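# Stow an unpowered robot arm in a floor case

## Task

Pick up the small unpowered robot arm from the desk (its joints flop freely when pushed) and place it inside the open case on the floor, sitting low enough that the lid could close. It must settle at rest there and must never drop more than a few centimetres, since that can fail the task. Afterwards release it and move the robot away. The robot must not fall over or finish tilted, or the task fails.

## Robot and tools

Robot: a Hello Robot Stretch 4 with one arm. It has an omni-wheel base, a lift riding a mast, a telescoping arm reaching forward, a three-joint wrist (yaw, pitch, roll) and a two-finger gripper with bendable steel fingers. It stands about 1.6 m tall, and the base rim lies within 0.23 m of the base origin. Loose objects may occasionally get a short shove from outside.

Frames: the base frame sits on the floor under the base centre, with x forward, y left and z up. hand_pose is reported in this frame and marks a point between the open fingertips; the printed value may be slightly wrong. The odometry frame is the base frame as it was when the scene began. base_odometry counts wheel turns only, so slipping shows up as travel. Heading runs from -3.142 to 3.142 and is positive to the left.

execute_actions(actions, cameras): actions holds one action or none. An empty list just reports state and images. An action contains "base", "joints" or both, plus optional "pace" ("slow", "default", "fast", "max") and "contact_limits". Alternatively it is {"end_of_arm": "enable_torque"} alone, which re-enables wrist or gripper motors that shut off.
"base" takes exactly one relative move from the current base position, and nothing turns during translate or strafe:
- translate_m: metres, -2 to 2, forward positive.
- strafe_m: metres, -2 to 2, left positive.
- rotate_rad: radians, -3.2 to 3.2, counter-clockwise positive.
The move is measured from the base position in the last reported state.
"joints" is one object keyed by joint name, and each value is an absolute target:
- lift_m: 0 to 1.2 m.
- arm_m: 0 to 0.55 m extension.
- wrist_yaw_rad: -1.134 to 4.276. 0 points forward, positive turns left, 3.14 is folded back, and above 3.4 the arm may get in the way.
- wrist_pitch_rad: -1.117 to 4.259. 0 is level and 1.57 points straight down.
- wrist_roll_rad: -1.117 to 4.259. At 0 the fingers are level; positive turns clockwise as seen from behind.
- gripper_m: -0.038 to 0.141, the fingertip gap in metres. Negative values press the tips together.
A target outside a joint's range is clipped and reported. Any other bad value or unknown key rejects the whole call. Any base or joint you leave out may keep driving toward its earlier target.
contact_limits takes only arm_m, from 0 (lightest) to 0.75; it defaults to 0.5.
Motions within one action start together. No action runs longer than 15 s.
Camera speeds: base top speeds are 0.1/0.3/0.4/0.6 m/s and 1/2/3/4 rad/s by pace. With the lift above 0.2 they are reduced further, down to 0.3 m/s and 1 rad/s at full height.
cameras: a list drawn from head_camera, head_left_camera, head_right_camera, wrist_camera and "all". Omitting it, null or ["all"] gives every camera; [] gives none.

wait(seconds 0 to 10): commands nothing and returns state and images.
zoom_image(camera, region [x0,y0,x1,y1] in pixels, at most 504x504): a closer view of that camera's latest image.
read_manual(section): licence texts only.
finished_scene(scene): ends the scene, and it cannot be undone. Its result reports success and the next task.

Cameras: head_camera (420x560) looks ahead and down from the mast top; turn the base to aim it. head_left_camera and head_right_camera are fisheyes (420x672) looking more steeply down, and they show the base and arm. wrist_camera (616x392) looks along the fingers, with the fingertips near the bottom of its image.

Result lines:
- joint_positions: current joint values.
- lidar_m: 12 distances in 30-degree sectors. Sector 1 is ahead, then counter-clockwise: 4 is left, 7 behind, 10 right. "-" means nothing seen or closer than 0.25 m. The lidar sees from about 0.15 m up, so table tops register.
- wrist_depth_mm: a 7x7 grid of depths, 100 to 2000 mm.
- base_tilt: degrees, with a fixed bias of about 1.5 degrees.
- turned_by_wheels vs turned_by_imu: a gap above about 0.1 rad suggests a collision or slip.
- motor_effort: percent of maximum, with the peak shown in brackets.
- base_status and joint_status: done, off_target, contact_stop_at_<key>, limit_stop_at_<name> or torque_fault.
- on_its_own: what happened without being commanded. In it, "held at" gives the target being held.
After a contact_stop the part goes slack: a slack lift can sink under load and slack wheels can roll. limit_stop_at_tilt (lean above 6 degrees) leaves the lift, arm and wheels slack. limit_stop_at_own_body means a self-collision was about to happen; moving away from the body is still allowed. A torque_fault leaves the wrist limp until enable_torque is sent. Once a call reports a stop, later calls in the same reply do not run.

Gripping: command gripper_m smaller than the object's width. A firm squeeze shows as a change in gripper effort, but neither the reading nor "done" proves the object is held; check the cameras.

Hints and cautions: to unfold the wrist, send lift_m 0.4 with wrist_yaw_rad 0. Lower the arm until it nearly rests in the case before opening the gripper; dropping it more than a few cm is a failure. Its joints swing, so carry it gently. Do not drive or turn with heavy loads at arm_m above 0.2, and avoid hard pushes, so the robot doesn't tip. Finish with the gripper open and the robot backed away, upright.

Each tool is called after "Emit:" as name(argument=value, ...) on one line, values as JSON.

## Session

Emit:
execute_actions(actions=[{"joints":{"lift_m":0.4,"wrist_yaw_rad":0}}])

Scene clock: 2.40 s.
base_odometry: x=+0.000 y=+0.000 heading=+0.000 (m, m, rad; odometry frame)
turned_by_wheels: +0.000 (rad since the last result)
turned_by_imu: -0.001 (rad since the last result)
base_tilt: forward=-0.3 right=-0.6 (deg)
lidar_m: 1.53 1.56 2.05 1.37 2.58 2.32 2.17 2.25 1.51 1.41 2.28 1.65
base_status: not commanded
joint_positions: lift_m=+0.400 arm_m=-0.001 wrist_yaw_rad=+0.000 wrist_pitch_rad=+0.018 wrist_roll_rad=-0.011 gripper_m=+0.057
joint_status: all done
motor_effort: lift_m=+23(26) arm_m=-1(1) wrist_yaw_rad=+1(4) wrist_pitch_rad=-6(5) wrist_roll_rad=+1(1) gripper_m=-4(3) wheel_0=+0(0) wheel_1=+0(0) wheel_2=+0(0) (%)
hand_pose: x=+0.4589 y=-0.0873 z=+0.5727 quat_wxyz=(+1.000, -0.006, +0.009, +0.000) (m; base frame)
wrist_depth_mm: 1255 1281 1366 1366 1397 1464 1464 / 1255 1336 1336 1336 1464 1430 1464 / 1255 1336 1336 1366 1430 1499 1464 / 1229 1308 1336 1397 1397 1499 1499 / 1308 1308 1336 1397 1430 1464 1499 / 1308 1308 198 1397 202 1430 1499 / 1229 1281 1336 111 1430 1336 1464
pictures: head_camera, head_left_camera, head_right_camera, wrist_camera
Images, in order (width x height): head_camera 420x560, head_left_camera 420x672, head_right_camera 420x672, wrist_camera 616x392.

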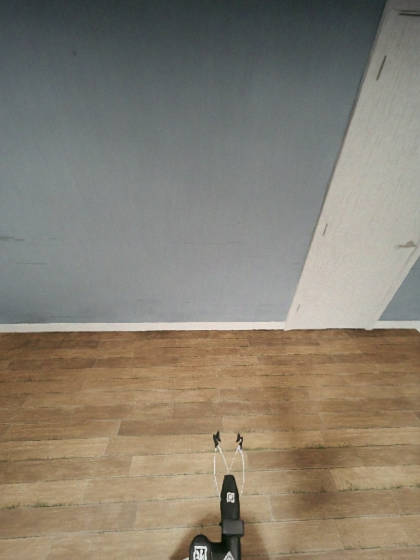

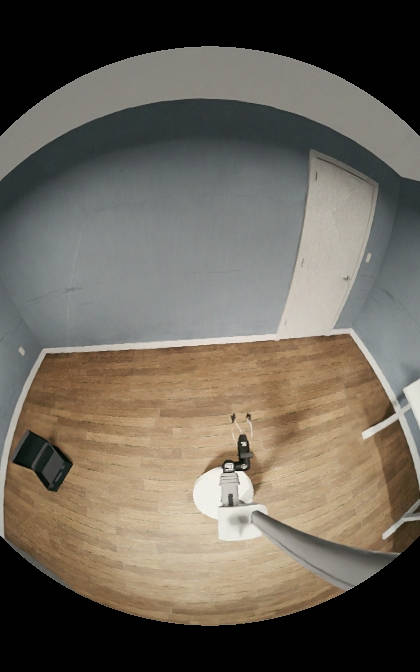

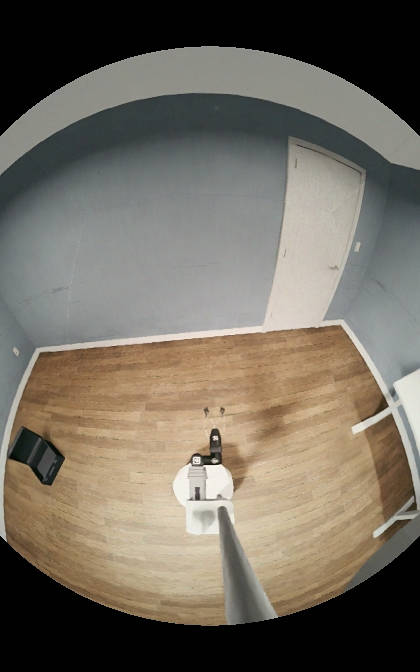

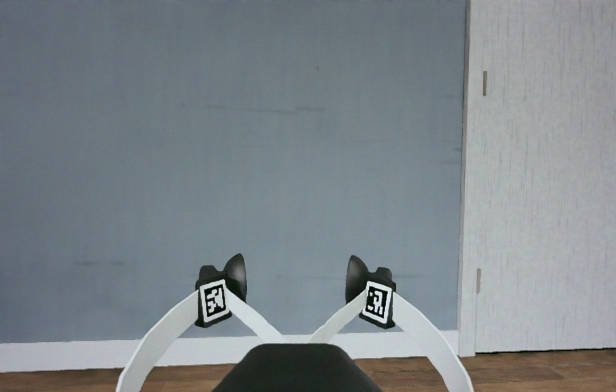

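Emit:
execute_actions(actions=[{"base":{"rotate_rad":-1.55}}], cameras=[])

Emit:
execute_actions(actions=[{"base":{"translate_m":1.0},"joints":{"lift_m":1.15,"wrist_pitch_rad":0.9,"gripper_m":0.1},"pace":"fast"}], cameras=["head_camera","wrist_camera"])

Scene clock: 8.43 s.
base_odometry: x=+0.000 y=+0.000 heading=-1.550 (m, m, rad; odometry frame)
turned_by_wheels: -1.550 (rad since the last result)
turned_by_imu: -1.535 (rad since the last result)
base_tilt: forward=-0.2 right=-0.5 (deg)
lidar_m: 1.38 2.28 1.65 1.54 1.57 2.14 1.35 2.59 2.31 2.16 2.24 1.51
base_status: done
joint_positions: lift_m=+0.400 arm_m=+0.000 wrist_yaw_rad=+0.000 wrist_pitch_rad=+0.018 wrist_roll_rad=-0.011 gripper_m=+0.057
joint_status: not commanded
motor_effort: lift_m=+21(23) arm_m=-1(1) wrist_yaw_rad=+3(1) wrist_pitch_rad=-6(6) wrist_roll_rad=+1(0) gripper_m=-2(4) wheel_0=-1(4) wheel_1=-1(7) wheel_2=+0(7) (%)
hand_pose: x=+0.4588 y=-0.0874 z=+0.5728 quat_wxyz=(+1.000, -0.006, +0.009, +0.000) (m; base frame)
wrist_depth_mm: 1921 1921 1983 - - - - / 1863 - - - - - - / 1921 - - - - - - / 1983 1983 - - - - - / 1983 1983 - - - - - / 1921 1921 197 1983 201 1921 - / 1336 1255 1366 111 1366 1336 1430
pictures: none
No camera images: the call's "cameras" was empty. Leave "cameras" out to get every camera's image.

Scene clock: 12.23 s.
base_odometry: x=+0.021 y=-1.000 heading=-1.550 (m, m, rad; odometry frame)
turned_by_wheels: +0.000 (rad since the last result)
turned_by_imu: -0.001 (rad since the last result)
base_tilt: forward=-0.2 right=-0.6 (deg)
lidar_m: 0.40 0.43 1.67 1.59 1.62 2.18 2.37 3.21 2.26 2.11 0.58 0.45
base_status: done
joint_positions: lift_m=+1.150 arm_m=+0.000 wrist_yaw_rad=+0.000 wrist_pitch_rad=+0.901 wrist_roll_rad=-0.011 gripper_m=+0.100
joint_status: all done
motor_effort: lift_m=+23(27) arm_m=-1(1) wrist_yaw_rad=+1(3) wrist_pitch_rad=-3(4) wrist_roll_rad=+0(0) gripper_m=+0(2) wheel_0=+0(5) wheel_1=+0(7) wheel_2=+2(12) (%)
hand_pose: x=+0.3494 y=-0.0874 z=+1.1017 quat_wxyz=(+0.900, -0.005, +0.436, +0.002) (m; base frame)
wrist_depth_mm: 960 991 1025 1025 1060 1078 1098 / 1118 1042 991 1025 1008 1025 1042 / 1255 842 866 878 891 842 866 / 1499 741 750 768 778 778 798 / 1464 676 683 691 699 699 707 / 621 591 597 615 203 627 640 / 1182 1229 1229 111 1255 1281 1308
pictures: head_camera, wrist_camera
Images, in order (width x height): head_camera 420x560, wrist_camera 616x392.

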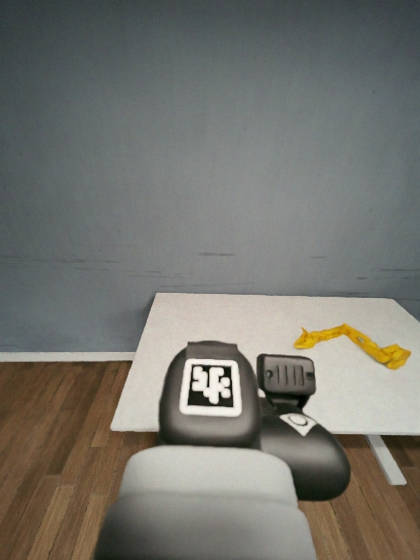

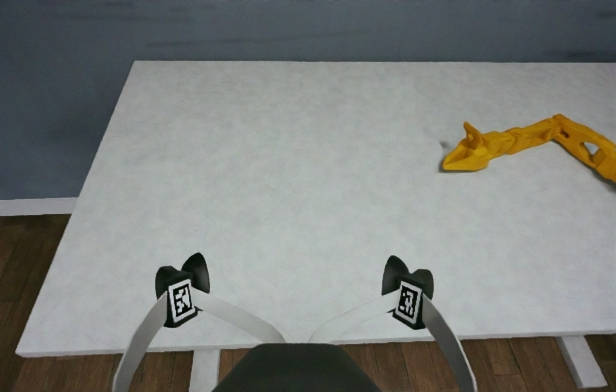

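Emit:
execute_actions(actions=[{"base":{"strafe_m":-0.62},"joints":{"lift_m":1.0,"arm_m":0.5,"wrist_pitch_rad":1.57,"wrist_roll_rad":-0.7}}], cameras=[])

Emit:
execute_actions(actions=[{"base":{"translate_m":0.17}}], cameras=["wrist_camera"])

Scene clock: 19.17 s.
base_odometry: x=-0.599 y=-1.013 heading=-1.550 (m, m, rad; odometry frame)
turned_by_wheels: +0.000 (rad since the last result)
turned_by_imu: -0.002 (rad since the last result)
base_tilt: forward=-0.2 right=-0.6 (deg)
lidar_m: 0.43 0.45 0.61 2.19 2.29 2.74 2.47 2.29 1.61 1.49 0.63 0.46
base_status: done
joint_positions: lift_m=+1.000 arm_m=+0.499 wrist_yaw_rad=+0.000 wrist_pitch_rad=+1.570 wrist_roll_rad=-0.700 gripper_m=+0.100
joint_status: all done
motor_effort: lift_m=+17(22) arm_m=+5(6) wrist_yaw_rad=+2(2) wrist_pitch_rad=+3(2) wrist_roll_rad=+0(6) gripper_m=-1(2) wheel_0=+0(7) wheel_1=-1(10) wheel_2=-1(2) (%)
hand_pose: x=+0.6703 y=-0.0874 z=+0.8900 quat_wxyz=(+0.665, -0.243, +0.664, +0.242) (m; base frame)
wrist_depth_mm: 387 392 394 355 364 404 413 / 392 389 397 397 387 404 410 / 387 394 394 402 402 407 410 / 389 394 397 399 355 410 410 / 389 392 399 404 340 407 413 / 392 394 399 404 203 410 415 / 904 394 397 111 410 410 415
pictures: none
No camera images: the call's "cameras" was empty. Leave "cameras" out to get every camera's image.

Scene clock: 21.10 s.
base_odometry: x=-0.596 y=-1.183 heading=-1.550 (m, m, rad; odometry frame)
turned_by_wheels: +0.000 (rad since the last result)
turned_by_imu: +0.000 (rad since the last result)
base_tilt: forward=-0.1 right=-0.6 (deg)
lidar_m: 0.25 0.27 0.36 2.20 2.29 2.84 2.62 2.27 1.58 1.48 0.41 0.25
base_status: done
joint_positions: lift_m=+1.000 arm_m=+0.499 wrist_yaw_rad=+0.000 wrist_pitch_rad=+1.570 wrist_roll_rad=-0.700 gripper_m=+0.100
joint_status: not commanded
motor_effort: lift_m=+17(17) arm_m=+5(5) wrist_yaw_rad=+2(2) wrist_pitch_rad=+0(1) wrist_roll_rad=+0(1) gripper_m=-3(1) wheel_0=+0(5) wheel_1=+2(5) wheel_2=-1(9) (%)
hand_pose: x=+0.6704 y=-0.0874 z=+0.8900 quat_wxyz=(+0.665, -0.243, +0.664, +0.242) (m; base frame)
wrist_depth_mm: 384 389 394 397 402 407 424 / 314 389 394 399 402 410 413 / 364 342 394 402 402 407 410 / 387 392 397 355 404 410 413 / 389 392 397 399 402 413 415 / 392 389 397 353 203 413 413 / 389 394 399 111 404 413 415
pictures: wrist_camera
Images, in order (width x height): wrist_camera 616x392.

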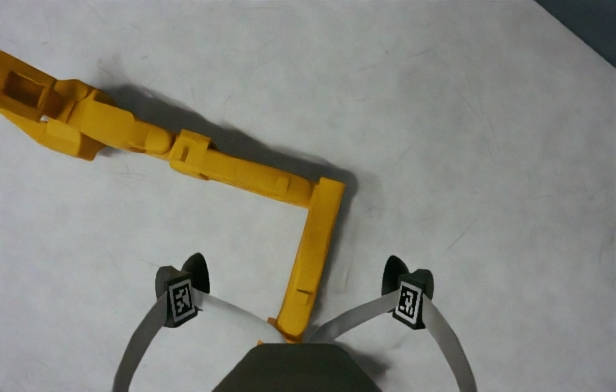

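Emit:
execute_actions(actions=[{"base":{"strafe_m":-0.024},"joints":{"lift_m":0.853,"arm_m":0.48,"wrist_roll_rad":-0.45}}], cameras=["wrist_camera"])

Emit:
execute_actions(actions=[{"joints":{"gripper_m":-0.02}}], cameras=["wrist_camera"])

Emit:
execute_actions(actions=[{"joints":{"lift_m":0.98},"pace":"slow"}], cameras=["wrist_camera"])

Scene clock: 28.13 s.
base_odometry: x=-0.620 y=-1.183 heading=-1.550 (m, m, rad; odometry frame)
turned_by_wheels: +0.000 (rad since the last result)
turned_by_imu: -0.001 (rad since the last result)
base_tilt: forward=-0.2 right=-0.6 (deg)
lidar_m: 0.26 0.28 0.37 2.23 2.33 2.90 2.63 2.23 1.55 1.46 0.38 0.28
base_status: done
joint_positions: lift_m=+0.853 arm_m=+0.481 wrist_yaw_rad=+0.000 wrist_pitch_rad=+1.570 wrist_roll_rad=-0.450 gripper_m=+0.100
joint_status: all done
motor_effort: lift_m=+17(17) arm_m=-5(10) wrist_yaw_rad=+2(2) wrist_pitch_rad=+1(2) wrist_roll_rad=+2(5) gripper_m=-1(2) wheel_0=+0(6) wheel_1=+0(8) wheel_2=+0(3) (%)
hand_pose: x=+0.6520 y=-0.0874 z=+0.7430 quat_wxyz=(+0.689, -0.158, +0.689, +0.158) (m; base frame)
wrist_depth_mm: 244 247 248 250 252 255 258 / 244 246 249 250 252 255 257 / 190 191 189 196 254 255 258 / 245 248 248 192 254 256 258 / 245 248 250 186 254 257 259 / 246 247 249 181 203 257 259 / 245 248 250 111 255 259 258
pictures: wrist_camera
Images, in order (width x height): wrist_camera 616x392.

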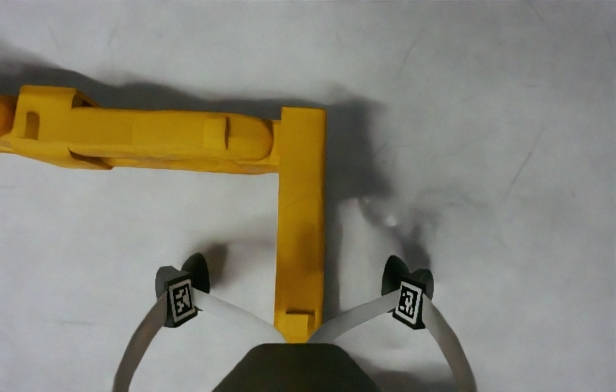

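Scene clock: 30.07 s.
base_odometry: x=-0.620 y=-1.183 heading=-1.550 (m, m, rad; odometry frame)
turned_by_wheels: +0.000 (rad since the last result)
turned_by_imu: +0.000 (rad since the last result)
base_tilt: forward=-0.2 right=-0.6 (deg)
lidar_m: 0.25 0.27 0.36 2.21 2.28 2.92 2.63 2.18 1.55 1.45 0.40 0.27
base_status: not commanded
joint_positions: lift_m=+0.853 arm_m=+0.481 wrist_yaw_rad=+0.000 wrist_pitch_rad=+1.570 wrist_roll_rad=-0.450 gripper_m=-0.019
joint_status: all done
motor_effort: lift_m=+18(18) arm_m=-5(5) wrist_yaw_rad=+2(3) wrist_pitch_rad=+2(3) wrist_roll_rad=+1(2) gripper_m=-21(25) wheel_0=+0(0) wheel_1=+0(0) wheel_2=+0(0) (%)
hand_pose: x=+0.6520 y=-0.0874 z=+0.7429 quat_wxyz=(+0.690, -0.158, +0.689, +0.158) (m; base frame)
wrist_depth_mm: 242 245 248 250 251 255 257 / 241 245 248 250 252 252 255 / 184 183 180 184 251 254 256 / 243 247 248 182 253 255 257 / 244 246 249 178 252 255 256 / 245 247 190 175 187 254 258 / 245 246 249 111 253 256 257
pictures: wrist_camera
Images, in order (width x height): wrist_camera 616x392.

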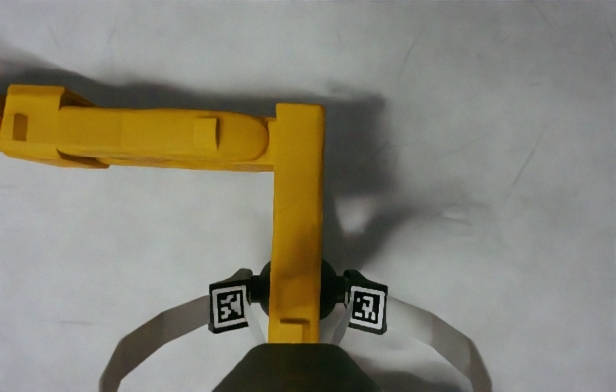

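Scene clock: 31.93 s.
base_odometry: x=-0.620 y=-1.183 heading=-1.550 (m, m, rad; odometry frame)
turned_by_wheels: +0.000 (rad since the last result)
turned_by_imu: +0.000 (rad since the last result)
base_tilt: forward=-0.1 right=-0.6 (deg)
lidar_m: 0.25 0.26 0.38 2.20 2.30 2.91 2.65 2.23 1.58 1.47 0.39 0.27
base_status: not commanded
joint_positions: lift_m=+0.979 arm_m=+0.481 wrist_yaw_rad=+0.000 wrist_pitch_rad=+1.570 wrist_roll_rad=-0.450 gripper_m=-0.019
joint_status: all done
motor_effort: lift_m=+26(26) arm_m=-4(4) wrist_yaw_rad=+2(1) wrist_pitch_rad=+2(3) wrist_roll_rad=+1(2) gripper_m=-25(24) wheel_0=+0(0) wheel_1=+0(0) wheel_2=+0(0) (%)
hand_pose: x=+0.6521 y=-0.0874 z=+0.8692 quat_wxyz=(+0.690, -0.158, +0.689, +0.158) (m; base frame)
wrist_depth_mm: 366 373 373 377 379 382 389 / 364 368 373 377 379 384 387 / 236 216 198 191 377 384 392 / 368 373 375 195 382 382 389 / 370 370 375 200 379 387 389 / 368 370 183 204 188 392 389 / 370 373 375 112 384 387 389
pictures: wrist_camera
Images, in order (width x height): wrist_camera 616x392.

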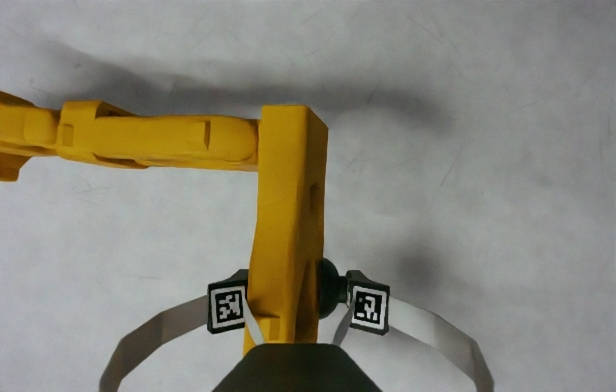

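Emit:
execute_actions(actions=[{"joints":{"lift_m":0.875},"pace":"slow"}], cameras=[])

Emit:
execute_actions(actions=[{"joints":{"gripper_m":0.08}}], cameras=[])

Emit:
execute_actions(actions=[{"base":{"strafe_m":0.008},"joints":{"lift_m":0.855,"arm_m":0.497}}], cameras=["wrist_camera"])

Emit:
execute_actions(actions=[{"joints":{"gripper_m":-0.035}}], cameras=[])

Emit:
execute_actions(actions=[{"joints":{"lift_m":0.95},"pace":"slow"}], cameras=["wrist_camera"])

Scene clock: 38.20 s.
base_odometry: x=-0.620 y=-1.183 heading=-1.550 (m, m, rad; odometry frame)
turned_by_wheels: +0.000 (rad since the last result)
turned_by_imu: -0.001 (rad since the last result)
base_tilt: forward=-0.1 right=-0.5 (deg)
lidar_m: 0.25 0.28 0.36 2.22 2.35 2.94 2.66 2.24 1.55 1.45 0.42 0.28
base_status: not commanded
joint_positions: lift_m=+0.875 arm_m=+0.481 wrist_yaw_rad=+0.000 wrist_pitch_rad=+1.570 wrist_roll_rad=-0.450 gripper_m=-0.019
joint_status: all done
motor_effort: lift_m=+17(24) arm_m=-5(5) wrist_yaw_rad=+3(2) wrist_pitch_rad=+1(2) wrist_roll_rad=+1(1) gripper_m=-25(24) wheel_0=+0(0) wheel_1=+0(0) wheel_2=+0(0) (%)
hand_pose: x=+0.6521 y=-0.0874 z=+0.7649 quat_wxyz=(+0.690, -0.158, +0.689, +0.158) (m; base frame)
wrist_depth_mm: 264 267 268 270 274 278 279 / 202 268 270 273 274 278 281 / 203 192 183 182 276 277 281 / 266 268 271 183 276 278 282 / 267 270 274 183 276 278 281 / 267 270 182 192 187 281 283 / 268 270 273 111 276 281 282
pictures: none
No camera images: the call's "cameras" was empty. Leave "cameras" out to get every camera's image.

Scene clock: 39.93 s.
base_odometry: x=-0.620 y=-1.183 heading=-1.550 (m, m, rad; odometry frame)
turned_by_wheels: +0.000 (rad since the last result)
turned_by_imu: +0.000 (rad since the last result)
base_tilt: forward=-0.1 right=-0.6 (deg)
lidar_m: 0.25 0.28 0.37 2.23 2.31 2.95 2.60 2.22 1.55 1.46 0.41 0.25
base_status: not commanded
joint_positions: lift_m=+0.875 arm_m=+0.481 wrist_yaw_rad=+0.000 wrist_pitch_rad=+1.570 wrist_roll_rad=-0.450 gripper_m=+0.080
joint_status: all done
motor_effort: lift_m=+17(17) arm_m=-4(5) wrist_yaw_rad=+3(2) wrist_pitch_rad=+1(4) wrist_roll_rad=+0(0) gripper_m=+1(22) wheel_0=+0(0) wheel_1=+0(0) wheel_2=+0(0) (%)
hand_pose: x=+0.6520 y=-0.0874 z=+0.7649 quat_wxyz=(+0.690, -0.158, +0.689, +0.158) (m; base frame)
wrist_depth_mm: 264 268 268 272 276 276 278 / 214 267 272 273 276 277 279 / 266 214 212 219 274 279 281 / 267 270 272 216 277 279 282 / 266 268 271 274 277 278 281 / 266 268 204 202 204 279 282 / 268 270 272 111 278 279 283
pictures: none
No camera images: the call's "cameras" was empty. Leave "cameras" out to get every camera's image.

Scene clock: 40.73 s.
base_odometry: x=-0.612 y=-1.183 heading=-1.550 (m, m, rad; odometry frame)
turned_by_wheels: +0.000 (rad since the last result)
turned_by_imu: +0.000 (rad since the last result)
base_tilt: forward=-0.3 right=-0.6 (deg)
lidar_m: 0.25 0.27 0.38 2.22 2.28 2.81 2.63 2.25 1.57 1.46 0.38 0.28
base_status: done
joint_positions: lift_m=+0.855 arm_m=+0.496 wrist_yaw_rad=+0.000 wrist_pitch_rad=+1.570 wrist_roll_rad=-0.450 gripper_m=+0.080
joint_status: all done
motor_effort: lift_m=+17(15) arm_m=+5(7) wrist_yaw_rad=+2(3) wrist_pitch_rad=+2(2) wrist_roll_rad=+0(0) gripper_m=-2(5) wheel_0=+0(5) wheel_1=+1(9) wheel_2=+0(0) (%)
hand_pose: x=+0.6673 y=-0.0874 z=+0.7450 quat_wxyz=(+0.690, -0.158, +0.689, +0.158) (m; base frame)
wrist_depth_mm: 246 249 249 253 254 255 259 / 245 250 251 253 255 257 260 / 192 193 194 252 254 256 259 / 248 249 252 202 257 258 262 / 248 249 252 193 256 260 260 / 248 249 204 185 203 258 263 / 249 250 252 112 258 260 262
pictures: wrist_camera
Images, in order (width x height): wrist_camera 616x392.

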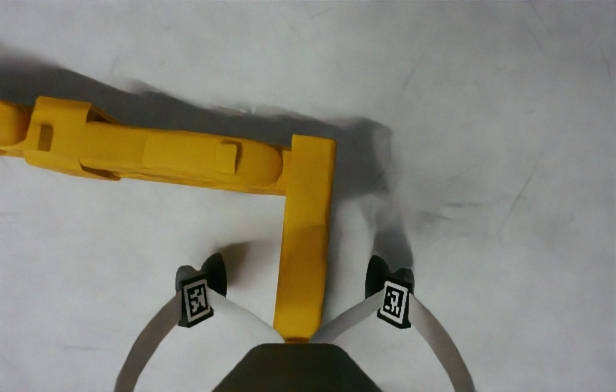

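Scene clock: 42.57 s.
base_odometry: x=-0.612 y=-1.183 heading=-1.550 (m, m, rad; odometry frame)
turned_by_wheels: +0.000 (rad since the last result)
turned_by_imu: +0.000 (rad since the last result)
base_tilt: forward=-0.3 right=-0.6 (deg)
lidar_m: 0.25 0.28 0.37 2.21 2.29 2.81 2.64 2.21 1.58 1.45 0.39 0.27
base_status: not commanded
joint_positions: lift_m=+0.855 arm_m=+0.496 wrist_yaw_rad=+0.000 wrist_pitch_rad=+1.570 wrist_roll_rad=-0.450 gripper_m=-0.034
joint_status: all done
motor_effort: lift_m=+19(19) arm_m=+5(5) wrist_yaw_rad=+2(2) wrist_pitch_rad=+4(3) wrist_roll_rad=+0(1) gripper_m=-27(27) wheel_0=+0(0) wheel_1=+1(1) wheel_2=+0(0) (%)
hand_pose: x=+0.6674 y=-0.0874 z=+0.7448 quat_wxyz=(+0.690, -0.158, +0.689, +0.158) (m; base frame)
wrist_depth_mm: 245 247 249 250 252 256 258 / 244 248 247 251 253 257 258 / 185 184 185 250 254 256 258 / 244 248 248 183 256 256 259 / 246 248 251 181 254 258 259 / 247 248 183 174 186 256 259 / 246 248 251 111 255 257 259
pictures: none
No camera images: the call's "cameras" was empty. Leave "cameras" out to get every camera's image.

Scene clock: 44.23 s.
base_odometry: x=-0.612 y=-1.183 heading=-1.550 (m, m, rad; odometry frame)
turned_by_wheels: +0.000 (rad since the last result)
turned_by_imu: +0.000 (rad since the last result)
base_tilt: forward=-0.2 right=-0.6 (deg)
lidar_m: 0.25 0.26 0.39 2.22 2.31 2.80 2.64 2.24 1.57 1.46 0.43 0.28
base_status: not commanded
joint_positions: lift_m=+0.949 arm_m=+0.496 wrist_yaw_rad=+0.000 wrist_pitch_rad=+1.570 wrist_roll_rad=-0.450 gripper_m=-0.034
joint_status: all done
motor_effort: lift_m=+26(28) arm_m=+5(4) wrist_yaw_rad=+4(3) wrist_pitch_rad=+4(3) wrist_roll_rad=+0(0) gripper_m=-28(28) wheel_0=+0(0) wheel_1=+1(1) wheel_2=+0(0) (%)
hand_pose: x=+0.6674 y=-0.0874 z=+0.8392 quat_wxyz=(+0.690, -0.158, +0.689, +0.158) (m; base frame)
wrist_depth_mm: 338 338 342 343 349 349 351 / 334 338 343 345 349 351 355 / 189 187 186 345 351 353 353 / 340 338 340 183 349 353 355 / 340 343 347 181 351 355 353 / 340 343 183 174 185 355 359 / 342 340 345 111 353 355 357
pictures: wrist_camera
Images, in order (width x height): wrist_camera 616x392.

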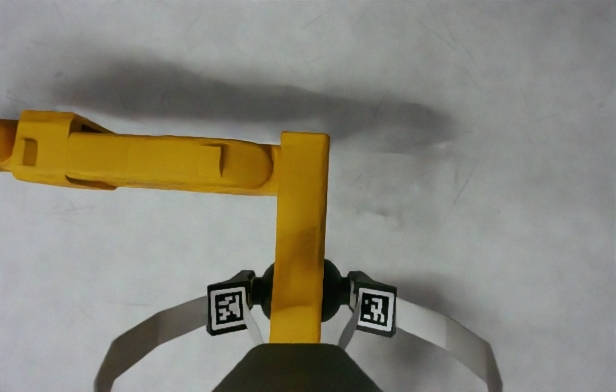

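Emit:
execute_actions(actions=[{"base":{"translate_m":-1.5},"joints":{"arm_m":0.2}}], cameras=[])

Emit:
execute_actions(actions=[{"base":{"rotate_rad":2.8},"joints":{"lift_m":0.55,"wrist_pitch_rad":0.9},"pace":"slow"}], cameras=[])

Emit:
execute_actions(actions=[{"joints":{"wrist_roll_rad":0.3}}], cameras=["head_camera","wrist_camera"])

Scene clock: 55.43 s.
base_odometry: x=-0.643 y=+0.317 heading=-1.550 (m, m, rad; odometry frame)
turned_by_wheels: +0.000 (rad since the last result)
turned_by_imu: -0.003 (rad since the last result)
base_tilt: forward=-0.1 right=-0.6 (deg)
lidar_m: 0.34 0.34 2.28 2.14 2.22 1.22 2.15 2.18 1.64 1.56 1.62 0.25
base_status: done
joint_positions: lift_m=+0.950 arm_m=+0.201 wrist_yaw_rad=+0.000 wrist_pitch_rad=+1.569 wrist_roll_rad=-0.450 gripper_m=-0.034
joint_status: all done
motor_effort: lift_m=+26(26) arm_m=-4(6) wrist_yaw_rad=+3(1) wrist_pitch_rad=+3(7) wrist_roll_rad=+0(0) gripper_m=-27(27) wheel_0=+1(5) wheel_1=-2(5) wheel_2=+0(10) (%)
hand_pose: x=+0.3721 y=-0.0874 z=+0.8393 quat_wxyz=(+0.690, -0.158, +0.689, +0.158) (m; base frame)
wrist_depth_mm: 1060 1078 1042 1078 1098 1098 1098 / 1042 1078 1078 1078 1098 1098 1138 / 189 187 186 1078 1098 1118 1118 / 1060 1060 1060 183 1098 1138 1118 / 1060 1060 1060 181 1098 1078 1138 / 1078 842 183 174 185 1138 1138 / 1042 866 854 111 1098 1118 1118
pictures: none
No camera images: the call's "cameras" was empty. Leave "cameras" out to get every camera's image.

Scene clock: 59.50 s.
base_odometry: x=-0.643 y=+0.317 heading=+1.250 (m, m, rad; odometry frame)
turned_by_wheels: +2.800 (rad since the last result)
turned_by_imu: +2.770 (rad since the last result)
base_tilt: forward=-0.1 right=-0.7 (deg)
lidar_m: 0.44 0.46 1.97 1.57 1.56 1.70 1.78 1.76 1.96 2.19 2.15 0.39
base_status: done
joint_positions: lift_m=+0.550 arm_m=+0.201 wrist_yaw_rad=+0.000 wrist_pitch_rad=+0.905 wrist_roll_rad=-0.451 gripper_m=-0.034
joint_status: all done
motor_effort: lift_m=+19(27) arm_m=-5(5) wrist_yaw_rad=+1(2) wrist_pitch_rad=-16(15) wrist_roll_rad=+3(3) gripper_m=-27(27) wheel_0=-1(4) wheel_1=-1(8) wheel_2=-2(6) (%)
hand_pose: x=+0.5499 y=-0.0874 z=+0.5014 quat_wxyz=(+0.877, -0.201, +0.426, +0.098) (m; base frame)
wrist_depth_mm: 976 1060 1205 1255 1060 1078 1983 / 866 946 1025 1098 1138 1499 1863 / 798 842 931 991 1025 1255 1499 / 182 181 184 181 1025 1118 1255 / 654 715 778 182 904 991 1098 / 627 661 185 174 186 891 976 / 580 603 647 111 750 788 878
pictures: none
No camera images: the call's "cameras" was empty. Leave "cameras" out to get every camera's image.

Scene clock: 60.50 s.
base_odometry: x=-0.643 y=+0.317 heading=+1.250 (m, m, rad; odometry frame)
turned_by_wheels: +0.000 (rad since the last result)
turned_by_imu: +0.000 (rad since the last result)
base_tilt: forward=-0.2 right=-0.6 (deg)
lidar_m: 0.39 0.45 1.97 1.58 1.55 1.67 1.79 1.75 1.96 2.19 2.15 0.43
base_status: not commanded
joint_positions: lift_m=+0.550 arm_m=+0.201 wrist_yaw_rad=+0.000 wrist_pitch_rad=+0.906 wrist_roll_rad=+0.299 gripper_m=-0.034
joint_status: all done
motor_effort: lift_m=+21(21) arm_m=-4(4) wrist_yaw_rad=+1(4) wrist_pitch_rad=-15(20) wrist_roll_rad=+5(15) gripper_m=-28(29) wheel_0=+0(1) wheel_1=-1(1) wheel_2=-2(2) (%)
hand_pose: x=+0.5498 y=-0.0874 z=+0.5012 quat_wxyz=(+0.889, +0.134, +0.433, -0.065) (m; base frame)
wrist_depth_mm: 1464 1537 1118 1160 1229 1205 1118 / 1397 1308 1138 1008 1118 1025 991 / 1205 1138 991 991 960 931 891 / 1042 1025 173 169 854 831 798 / 946 878 162 166 788 759 732 / 842 189 180 175 185 707 661 / 741 206 715 111 654 621 615
pictures: head_camera, wrist_camera
Images, in order (width x height): head_camera 420x560, wrist_camera 616x392.

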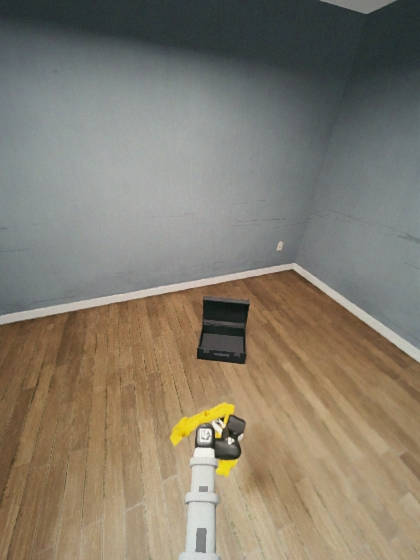

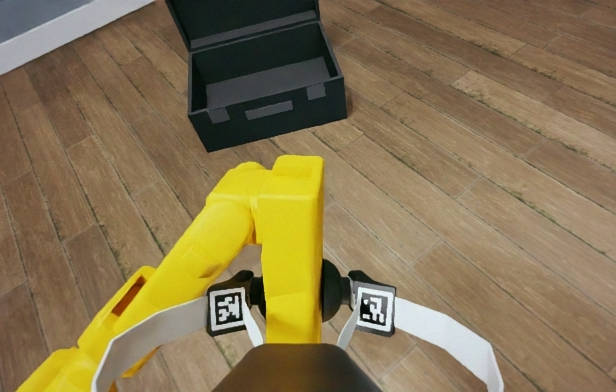

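Emit:
execute_actions(actions=[{"base":{"strafe_m":-0.12},"joints":{"wrist_roll_rad":1.15,"wrist_pitch_rad":1.57,"lift_m":0.38},"pace":"slow"}], cameras=[])

Emit:
execute_actions(actions=[{"base":{"translate_m":0.65}}], cameras=[])

Emit:
execute_actions(actions=[{"joints":{"arm_m":0.52},"contact_limits":{"arm_m":0.2}}], cameras=["wrist_camera","head_left_camera"])

Emit:
zoom_image(camera="head_left_camera", region=[170,350,290,450])

Scene clock: 67.53 s.
base_odometry: x=-0.529 y=+0.279 heading=+1.250 (m, m, rad; odometry frame)
turned_by_wheels: +0.000 (rad since the last result)
turned_by_imu: -0.002 (rad since the last result)
base_tilt: forward=-0.2 right=-0.7 (deg)
lidar_m: 0.25 2.19 2.08 1.70 1.66 1.83 1.70 1.71 2.56 2.05 2.05 2.23
base_status: done
joint_positions: lift_m=+0.380 arm_m=+0.201 wrist_yaw_rad=+0.000 wrist_pitch_rad=+1.571 wrist_roll_rad=+1.150 gripper_m=-0.034
joint_status: all done
motor_effort: lift_m=+19(24) arm_m=-4(4) wrist_yaw_rad=+3(1) wrist_pitch_rad=-1(12) wrist_roll_rad=+1(9) gripper_m=-29(26) wheel_0=+1(4) wheel_1=-1(5) wheel_2=-1(1) (%)
hand_pose: x=+0.3717 y=-0.0874 z=+0.2698 quat_wxyz=(+0.593, +0.384, +0.593, -0.384) (m; base frame)
wrist_depth_mm: 492 488 500 496 500 500 500 / 488 496 496 496 504 500 512 / 488 500 500 500 500 504 508 / 496 492 183 163 508 512 508 / 496 496 159 163 504 508 512 / 496 186 180 176 184 379 325 / 247 215 504 111 462 293 291
pictures: none
No camera images: the call's "cameras" was empty. Leave "cameras" out to get every camera's image.

Scene clock: 71.17 s.
base_odometry: x=-0.324 y=+0.896 heading=+1.250 (m, m, rad; odometry frame)
turned_by_wheels: +0.000 (rad since the last result)
turned_by_imu: -0.001 (rad since the last result)
base_tilt: forward=-0.3 right=-0.5 (deg)
lidar_m: 0.25 0.63 1.74 1.95 1.92 2.12 3.19 2.31 2.30 1.83 1.80 0.62
base_status: done
joint_positions: lift_m=+0.380 arm_m=+0.201 wrist_yaw_rad=+0.000 wrist_pitch_rad=+1.571 wrist_roll_rad=+1.150 gripper_m=-0.034
joint_status: not commanded
motor_effort: lift_m=+20(20) arm_m=-4(4) wrist_yaw_rad=+2(2) wrist_pitch_rad=-1(2) wrist_roll_rad=+1(1) gripper_m=-29(28) wheel_0=+0(3) wheel_1=+2(5) wheel_2=-1(8) (%)
hand_pose: x=+0.3716 y=-0.0874 z=+0.2697 quat_wxyz=(+0.593, +0.384, +0.593, -0.384) (m; base frame)
wrist_depth_mm: 459 492 492 496 504 504 508 / 462 466 496 500 500 504 504 / 466 439 492 504 500 504 504 / 466 433 182 163 508 504 512 / 473 430 160 163 508 508 512 / 427 186 180 175 183 377 325 / 247 214 504 111 455 294 293
pictures: none
No camera images: the call's "cameras" was empty. Leave "cameras" out to get every camera's image.

Scene clock: 73.23 s.
base_odometry: x=-0.324 y=+0.896 heading=+1.250 (m, m, rad; odometry frame)
turned_by_wheels: +0.000 (rad since the last result)
turned_by_imu: -0.001 (rad since the last result)
base_tilt: forward=-0.2 right=-0.6 (deg)
lidar_m: 0.52 0.60 1.74 1.96 1.90 2.12 3.17 2.31 2.29 1.83 1.79 0.57
base_status: not commanded
joint_positions: lift_m=+0.380 arm_m=+0.519 wrist_yaw_rad=+0.000 wrist_pitch_rad=+1.571 wrist_roll_rad=+1.150 gripper_m=-0.034
joint_status: all done
motor_effort: lift_m=+20(20) arm_m=+5(3) wrist_yaw_rad=+1(1) wrist_pitch_rad=-1(2) wrist_roll_rad=+1(1) gripper_m=-29(27) wheel_0=+0(1) wheel_1=+2(2) wheel_2=-1(0) (%)
contact_limits: arm_m 0.2
hand_pose: x=+0.6901 y=-0.0874 z=+0.2697 quat_wxyz=(+0.594, +0.384, +0.593, -0.384) (m; base frame)
wrist_depth_mm: 198 243 492 492 492 500 504 / 217 303 357 496 500 504 508 / 241 345 404 449 508 508 504 / 270 347 182 164 477 508 508 / 307 345 159 163 469 508 504 / 345 187 180 175 184 508 512 / 247 212 469 111 462 508 512
pictures: head_left_camera, wrist_camera
Images, in order (width x height): head_left_camera 420x672, wrist_camera 616x392.

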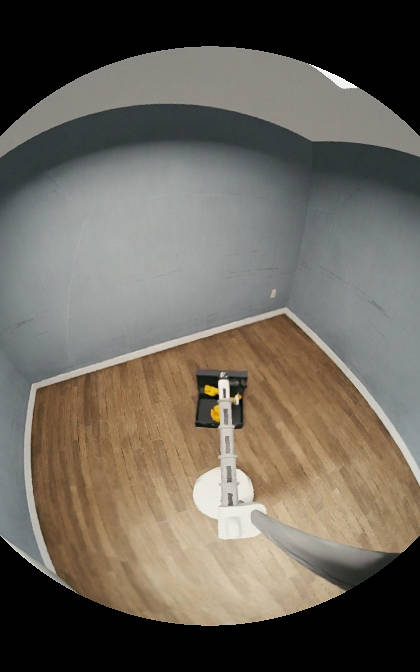

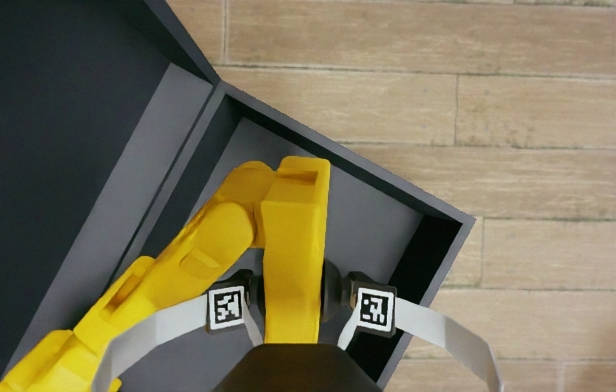

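Region (170, 350, 290, 450) of head_left_camera's 420x672 image, scaled by 4.200, with more detail than that image has.

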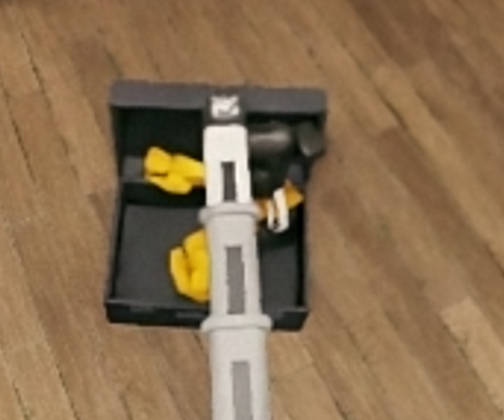

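Same manoeuvre.

Emit:
execute_actions(actions=[{"joints":{"lift_m":0.295,"arm_m":0.545,"wrist_roll_rad":1.25},"pace":"slow"}], cameras=[])

Emit:
execute_actions(actions=[{"joints":{"arm_m":0.50,"wrist_roll_rad":1.05},"pace":"slow","contact_limits":{"arm_m":0.2}}], cameras=["wrist_camera","head_left_camera"])

Emit:
zoom_image(camera="head_left_camera", region=[170,350,290,450])

Scene clock: 80.00 s.
base_odometry: x=-0.324 y=+0.896 heading=+1.250 (m, m, rad; odometry frame)
turned_by_wheels: +0.000 (rad since the last result)
turned_by_imu: -0.001 (rad since the last result)
base_tilt: forward=-0.2 right=-0.7 (deg)
lidar_m: 0.51 0.59 1.72 1.92 1.91 2.11 3.16 2.31 2.30 1.82 1.77 0.57
base_status: not commanded
joint_positions: lift_m=+0.295 arm_m=+0.544 wrist_yaw_rad=+0.000 wrist_pitch_rad=+1.570 wrist_roll_rad=+1.250 gripper_m=-0.034
joint_status: all done
motor_effort: lift_m=+17(18) arm_m=+5(1) wrist_yaw_rad=+3(3) wrist_pitch_rad=+0(0) wrist_roll_rad=+1(5) gripper_m=-28(28) wheel_0=+0(0) wheel_1=+2(2) wheel_2=-1(0) (%)
hand_pose: x=+0.7151 y=-0.0874 z=+0.1850 quat_wxyz=(+0.574, +0.414, +0.573, -0.414) (m; base frame)
wrist_depth_mm: 175 204 410 410 413 415 415 / 188 262 274 410 413 415 418 / 206 264 334 327 413 418 424 / 224 264 166 163 394 349 421 / 246 264 164 171 394 340 421 / 264 177 182 177 185 312 424 / 195 194 392 111 392 290 424
pictures: none
No camera images: the call's "cameras" was empty. Leave "cameras" out to get every camera's image.

Scene clock: 81.63 s.
base_odometry: x=-0.323 y=+0.896 heading=+1.249 (m, m, rad; odometry frame)
turned_by_wheels: +0.000 (rad since the last result)
turned_by_imu: -0.001 (rad since the last result)
base_tilt: forward=-0.2 right=-0.5 (deg)
lidar_m: 0.52 0.59 1.73 1.96 1.91 2.09 3.18 2.31 2.28 1.84 1.80 0.53
base_status: not commanded
joint_positions: lift_m=+0.295 arm_m=+0.501 wrist_yaw_rad=+0.000 wrist_pitch_rad=+1.563 wrist_roll_rad=+1.052 gripper_m=-0.034
joint_status: all done
motor_effort: lift_m=+18(18) arm_m=-6(2) wrist_yaw_rad=+1(0) wrist_pitch_rad=+23(27) wrist_roll_rad=-6(7) gripper_m=-28(26) wheel_0=-3(2) wheel_1=+1(2) wheel_2=-1(1) (%)
contact_limits: arm_m 0.2
hand_pose: x=+0.6744 y=-0.0874 z=+0.1849 quat_wxyz=(+0.614, +0.356, +0.609, -0.354) (m; base frame)
wrist_depth_mm: 193 248 413 413 413 413 415 / 216 265 278 413 418 410 424 / 244 265 384 353 418 418 421 / 266 276 168 161 382 418 418 / 265 188 158 166 394 329 421 / 182 170 183 177 186 312 421 / 191 392 389 111 334 418 421
pictures: head_left_camera, wrist_camera
Images, in order (width x height): head_left_camera 420x672, wrist_camera 616x392.

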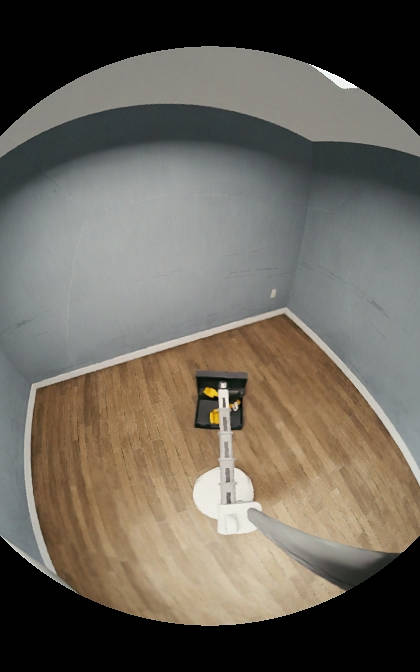

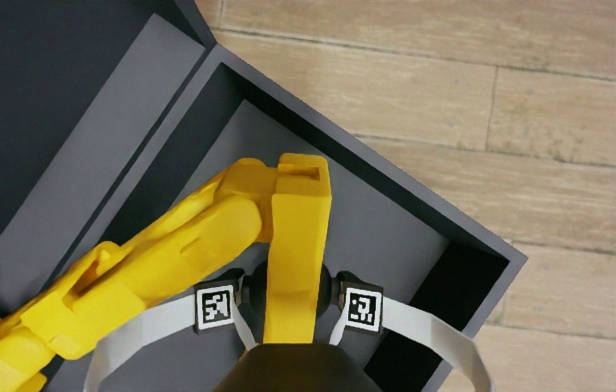

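Region (170, 350, 290, 450) of head_left_camera's 420x672 image, scaled by 4.200, with more detail than that image has.

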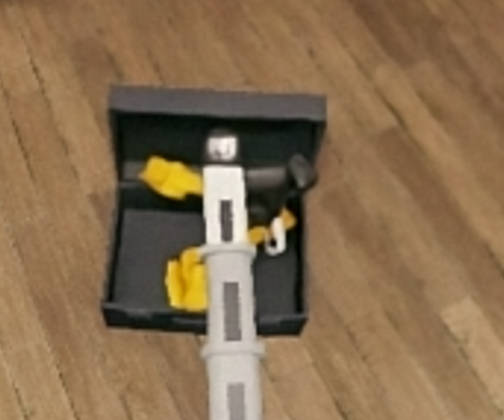

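Emit:
execute_actions(actions=[{"joints":{"lift_m":0.37,"arm_m":0.52},"pace":"slow"}], cameras=[])

Emit:
execute_actions(actions=[{"joints":{"wrist_roll_rad":1.45},"pace":"slow"}], cameras=["wrist_camera"])

Emit:
execute_actions(actions=[{"joints":{"wrist_roll_rad":1.15,"arm_m":0.505},"pace":"slow"}], cameras=["wrist_camera","head_left_camera"])

Emit:
zoom_image(camera="head_left_camera", region=[170,350,290,450])

Scene clock: 87.40 s.
base_odometry: x=-0.323 y=+0.896 heading=+1.249 (m, m, rad; odometry frame)
turned_by_wheels: +0.000 (rad since the last result)
turned_by_imu: -0.001 (rad since the last result)
base_tilt: forward=-0.2 right=-0.6 (deg)
lidar_m: 0.53 0.60 1.72 1.95 1.93 2.04 3.16 2.32 2.31 1.81 1.80 0.55
base_status: not commanded
joint_positions: lift_m=+0.369 arm_m=+0.519 wrist_yaw_rad=+0.000 wrist_pitch_rad=+1.571 wrist_roll_rad=+1.050 gripper_m=-0.034
joint_status: all done
motor_effort: lift_m=+26(26) arm_m=+5(8) wrist_yaw_rad=+1(4) wrist_pitch_rad=-1(22) wrist_roll_rad=+0(6) gripper_m=-26(30) wheel_0=-2(3) wheel_1=+1(1) wheel_2=-1(0) (%)
hand_pose: x=+0.6899 y=-0.0874 z=+0.2592 quat_wxyz=(+0.612, +0.354, +0.612, -0.355) (m; base frame)
wrist_depth_mm: 175 229 303 488 480 488 496 / 196 270 336 484 484 492 492 / 222 320 353 459 492 500 496 / 257 336 195 174 466 484 500 / 303 219 156 161 473 492 496 / 251 180 182 177 184 496 500 / 208 329 469 111 413 496 500
pictures: none
No camera images: the call's "cameras" was empty. Leave "cameras" out to get every camera's image.

Scene clock: 88.33 s.
base_odometry: x=-0.324 y=+0.896 heading=+1.249 (m, m, rad; odometry frame)
turned_by_wheels: +0.000 (rad since the last result)
turned_by_imu: +0.000 (rad since the last result)
base_tilt: forward=-0.1 right=-0.6 (deg)
lidar_m: 0.53 0.59 1.75 1.93 1.91 2.10 3.14 2.34 2.30 1.83 1.79 0.54
base_status: not commanded
joint_positions: lift_m=+0.369 arm_m=+0.519 wrist_yaw_rad=+0.001 wrist_pitch_rad=+1.574 wrist_roll_rad=+1.448 gripper_m=-0.034
joint_status: all done
motor_effort: lift_m=+26(26) arm_m=+5(5) wrist_yaw_rad=+0(2) wrist_pitch_rad=-9(12) wrist_roll_rad=+5(8) gripper_m=-30(27) wheel_0=-2(2) wheel_1=+1(1) wheel_2=+0(1) (%)
hand_pose: x=+0.6893 y=-0.0874 z=+0.2592 quat_wxyz=(+0.529, +0.468, +0.531, -0.469) (m; base frame)
wrist_depth_mm: 174 480 477 484 488 492 488 / 216 298 484 484 488 492 496 / 237 338 387 449 484 492 500 / 248 338 185 163 469 496 500 / 259 336 160 164 466 488 500 / 271 190 180 177 185 496 504 / 251 206 469 111 436 500 500
pictures: wrist_camera
Images, in order (width x height): wrist_camera 616x392.

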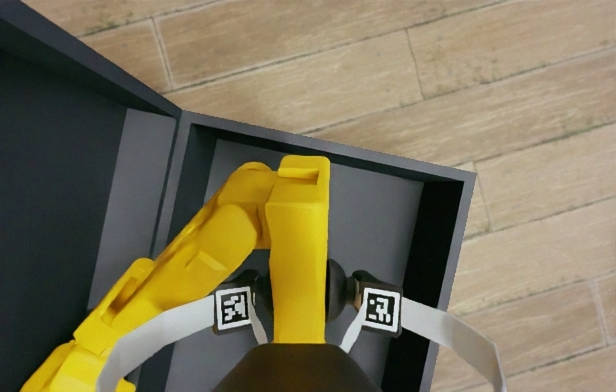

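Scene clock: 89.40 s.
base_odometry: x=-0.324 y=+0.896 heading=+1.249 (m, m, rad; odometry frame)
turned_by_wheels: +0.000 (rad since the last result)
turned_by_imu: +0.000 (rad since the last result)
base_tilt: forward=-0.1 right=-0.6 (deg)
lidar_m: 0.55 0.59 1.74 1.95 1.93 2.10 3.19 2.31 2.33 1.84 1.80 0.57
base_status: not commanded
joint_positions: lift_m=+0.369 arm_m=+0.506 wrist_yaw_rad=+0.000 wrist_pitch_rad=+1.571 wrist_roll_rad=+1.150 gripper_m=-0.034
joint_status: all done
motor_effort: lift_m=+26(26) arm_m=-5(11) wrist_yaw_rad=+1(0) wrist_pitch_rad=-1(10) wrist_roll_rad=+0(5) gripper_m=-26(27) wheel_0=-2(2) wheel_1=+1(1) wheel_2=-1(1) (%)
hand_pose: x=+0.6767 y=-0.0874 z=+0.2592 quat_wxyz=(+0.593, +0.384, +0.594, -0.385) (m; base frame)
wrist_depth_mm: 200 242 484 480 484 492 492 / 218 303 349 488 488 496 500 / 242 334 404 459 488 488 500 / 272 336 185 175 466 496 500 / 312 336 158 163 462 496 496 / 334 186 182 175 184 492 500 / 217 220 466 111 433 500 508
pictures: head_left_camera, wrist_camera
Images, in order (width x height): head_left_camera 420x672, wrist_camera 616x392.

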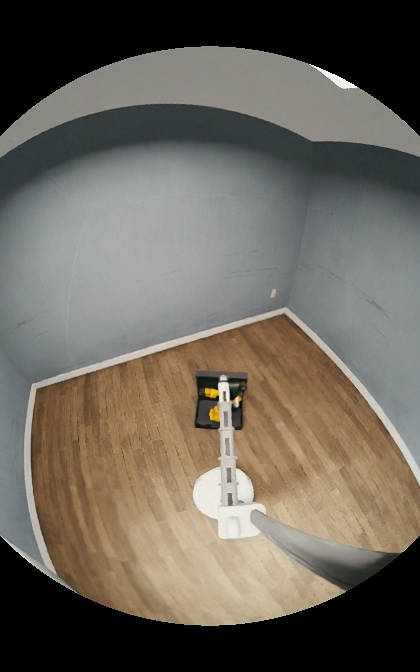

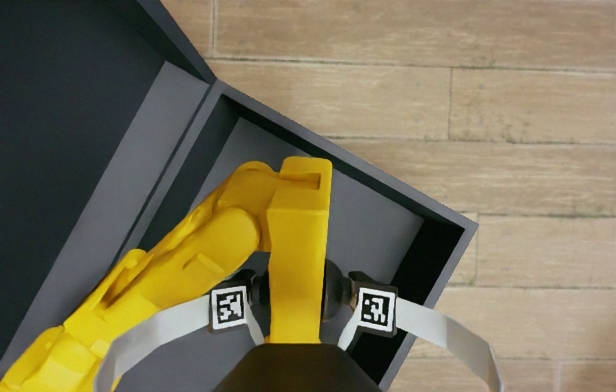

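Region (170, 350, 290, 450) of head_left_camera's 420x672 image, scaled by 4.200, with more detail than that image has.

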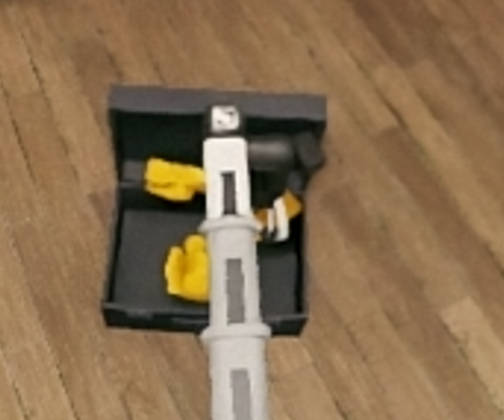

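Emit:
execute_actions(actions=[{"joints":{"lift_m":0.315,"arm_m":0.495},"pace":"slow"}], cameras=[])

Emit:
execute_actions(actions=[{"joints":{"lift_m":0.26,"arm_m":0.475,"wrist_roll_rad":1.08},"pace":"slow"}], cameras=["wrist_camera","head_left_camera"])

Emit:
zoom_image(camera="head_left_camera", region=[170,350,290,450])

Scene clock: 94.27 s.
base_odometry: x=-0.324 y=+0.896 heading=+1.249 (m, m, rad; odometry frame)
turned_by_wheels: +0.000 (rad since the last result)
turned_by_imu: -0.001 (rad since the last result)
base_tilt: forward=-0.2 right=-0.5 (deg)
lidar_m: 0.52 0.60 1.75 1.95 1.91 2.08 3.19 2.32 2.29 1.81 1.80 0.57
base_status: not commanded
joint_positions: lift_m=+0.315 arm_m=+0.496 wrist_yaw_rad=+0.000 wrist_pitch_rad=+1.569 wrist_roll_rad=+1.150 gripper_m=-0.034
joint_status: all done
motor_effort: lift_m=+17(25) arm_m=-5(10) wrist_yaw_rad=+2(3) wrist_pitch_rad=+2(4) wrist_roll_rad=-1(1) gripper_m=-27(29) wheel_0=-2(2) wheel_1=+1(1) wheel_2=-1(1) (%)
hand_pose: x=+0.6672 y=-0.0874 z=+0.2050 quat_wxyz=(+0.594, +0.385, +0.593, -0.384) (m; base frame)
wrist_depth_mm: 209 253 430 430 436 433 439 / 229 283 322 433 436 436 445 / 255 283 407 355 445 436 442 / 283 298 182 160 404 439 442 / 282 297 162 167 415 362 445 / 283 185 182 179 185 445 445 / 211 218 410 111 353 439 445
pictures: none
No camera images: the call's "cameras" was empty. Leave "cameras" out to get every camera's image.

Scene clock: 95.60 s.
base_odometry: x=-0.323 y=+0.896 heading=+1.249 (m, m, rad; odometry frame)
turned_by_wheels: +0.000 (rad since the last result)
turned_by_imu: +0.000 (rad since the last result)
base_tilt: forward=-0.2 right=-0.7 (deg)
lidar_m: 0.52 0.58 1.71 1.93 1.91 2.13 3.18 2.33 2.28 1.84 1.79 0.57
base_status: not commanded
joint_positions: lift_m=+0.260 arm_m=+0.476 wrist_yaw_rad=+0.000 wrist_pitch_rad=+1.567 wrist_roll_rad=+1.082 gripper_m=-0.034
joint_status: all done
motor_effort: lift_m=+17(17) arm_m=-6(6) wrist_yaw_rad=+3(0) wrist_pitch_rad=+8(15) wrist_roll_rad=-5(10) gripper_m=-28(27) wheel_0=-2(2) wheel_1=+1(1) wheel_2=+0(1) (%)
hand_pose: x=+0.6481 y=-0.0874 z=+0.1499 quat_wxyz=(+0.607, +0.365, +0.605, -0.363) (m; base frame)
wrist_depth_mm: 227 229 375 377 379 379 382 / 227 245 320 377 377 382 382 / 229 289 351 259 379 384 384 / 239 338 181 179 349 384 387 / 264 194 353 181 357 276 384 / 265 195 183 181 187 389 389 / 202 353 351 111 279 387 387
pictures: head_left_camera, wrist_camera
Images, in order (width x height): head_left_camera 420x672, wrist_camera 616x392.

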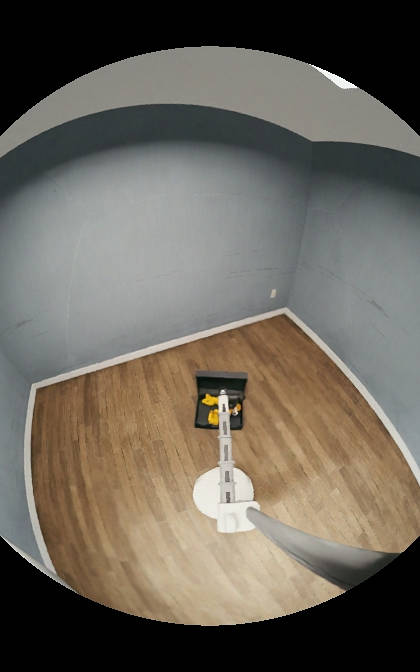

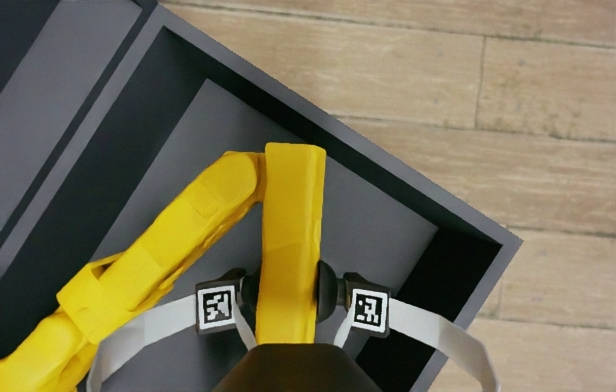

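Region (170, 350, 290, 450) of head_left_camera's 420x672 image, scaled by 4.200, with more detail than that image has.

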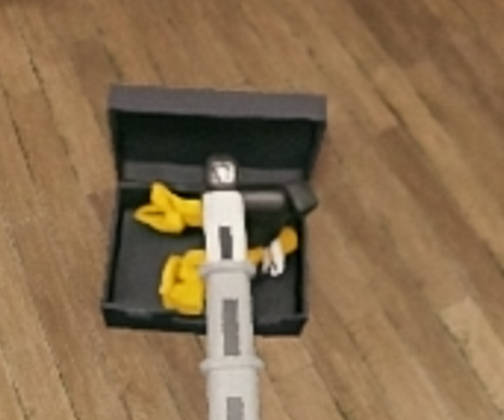

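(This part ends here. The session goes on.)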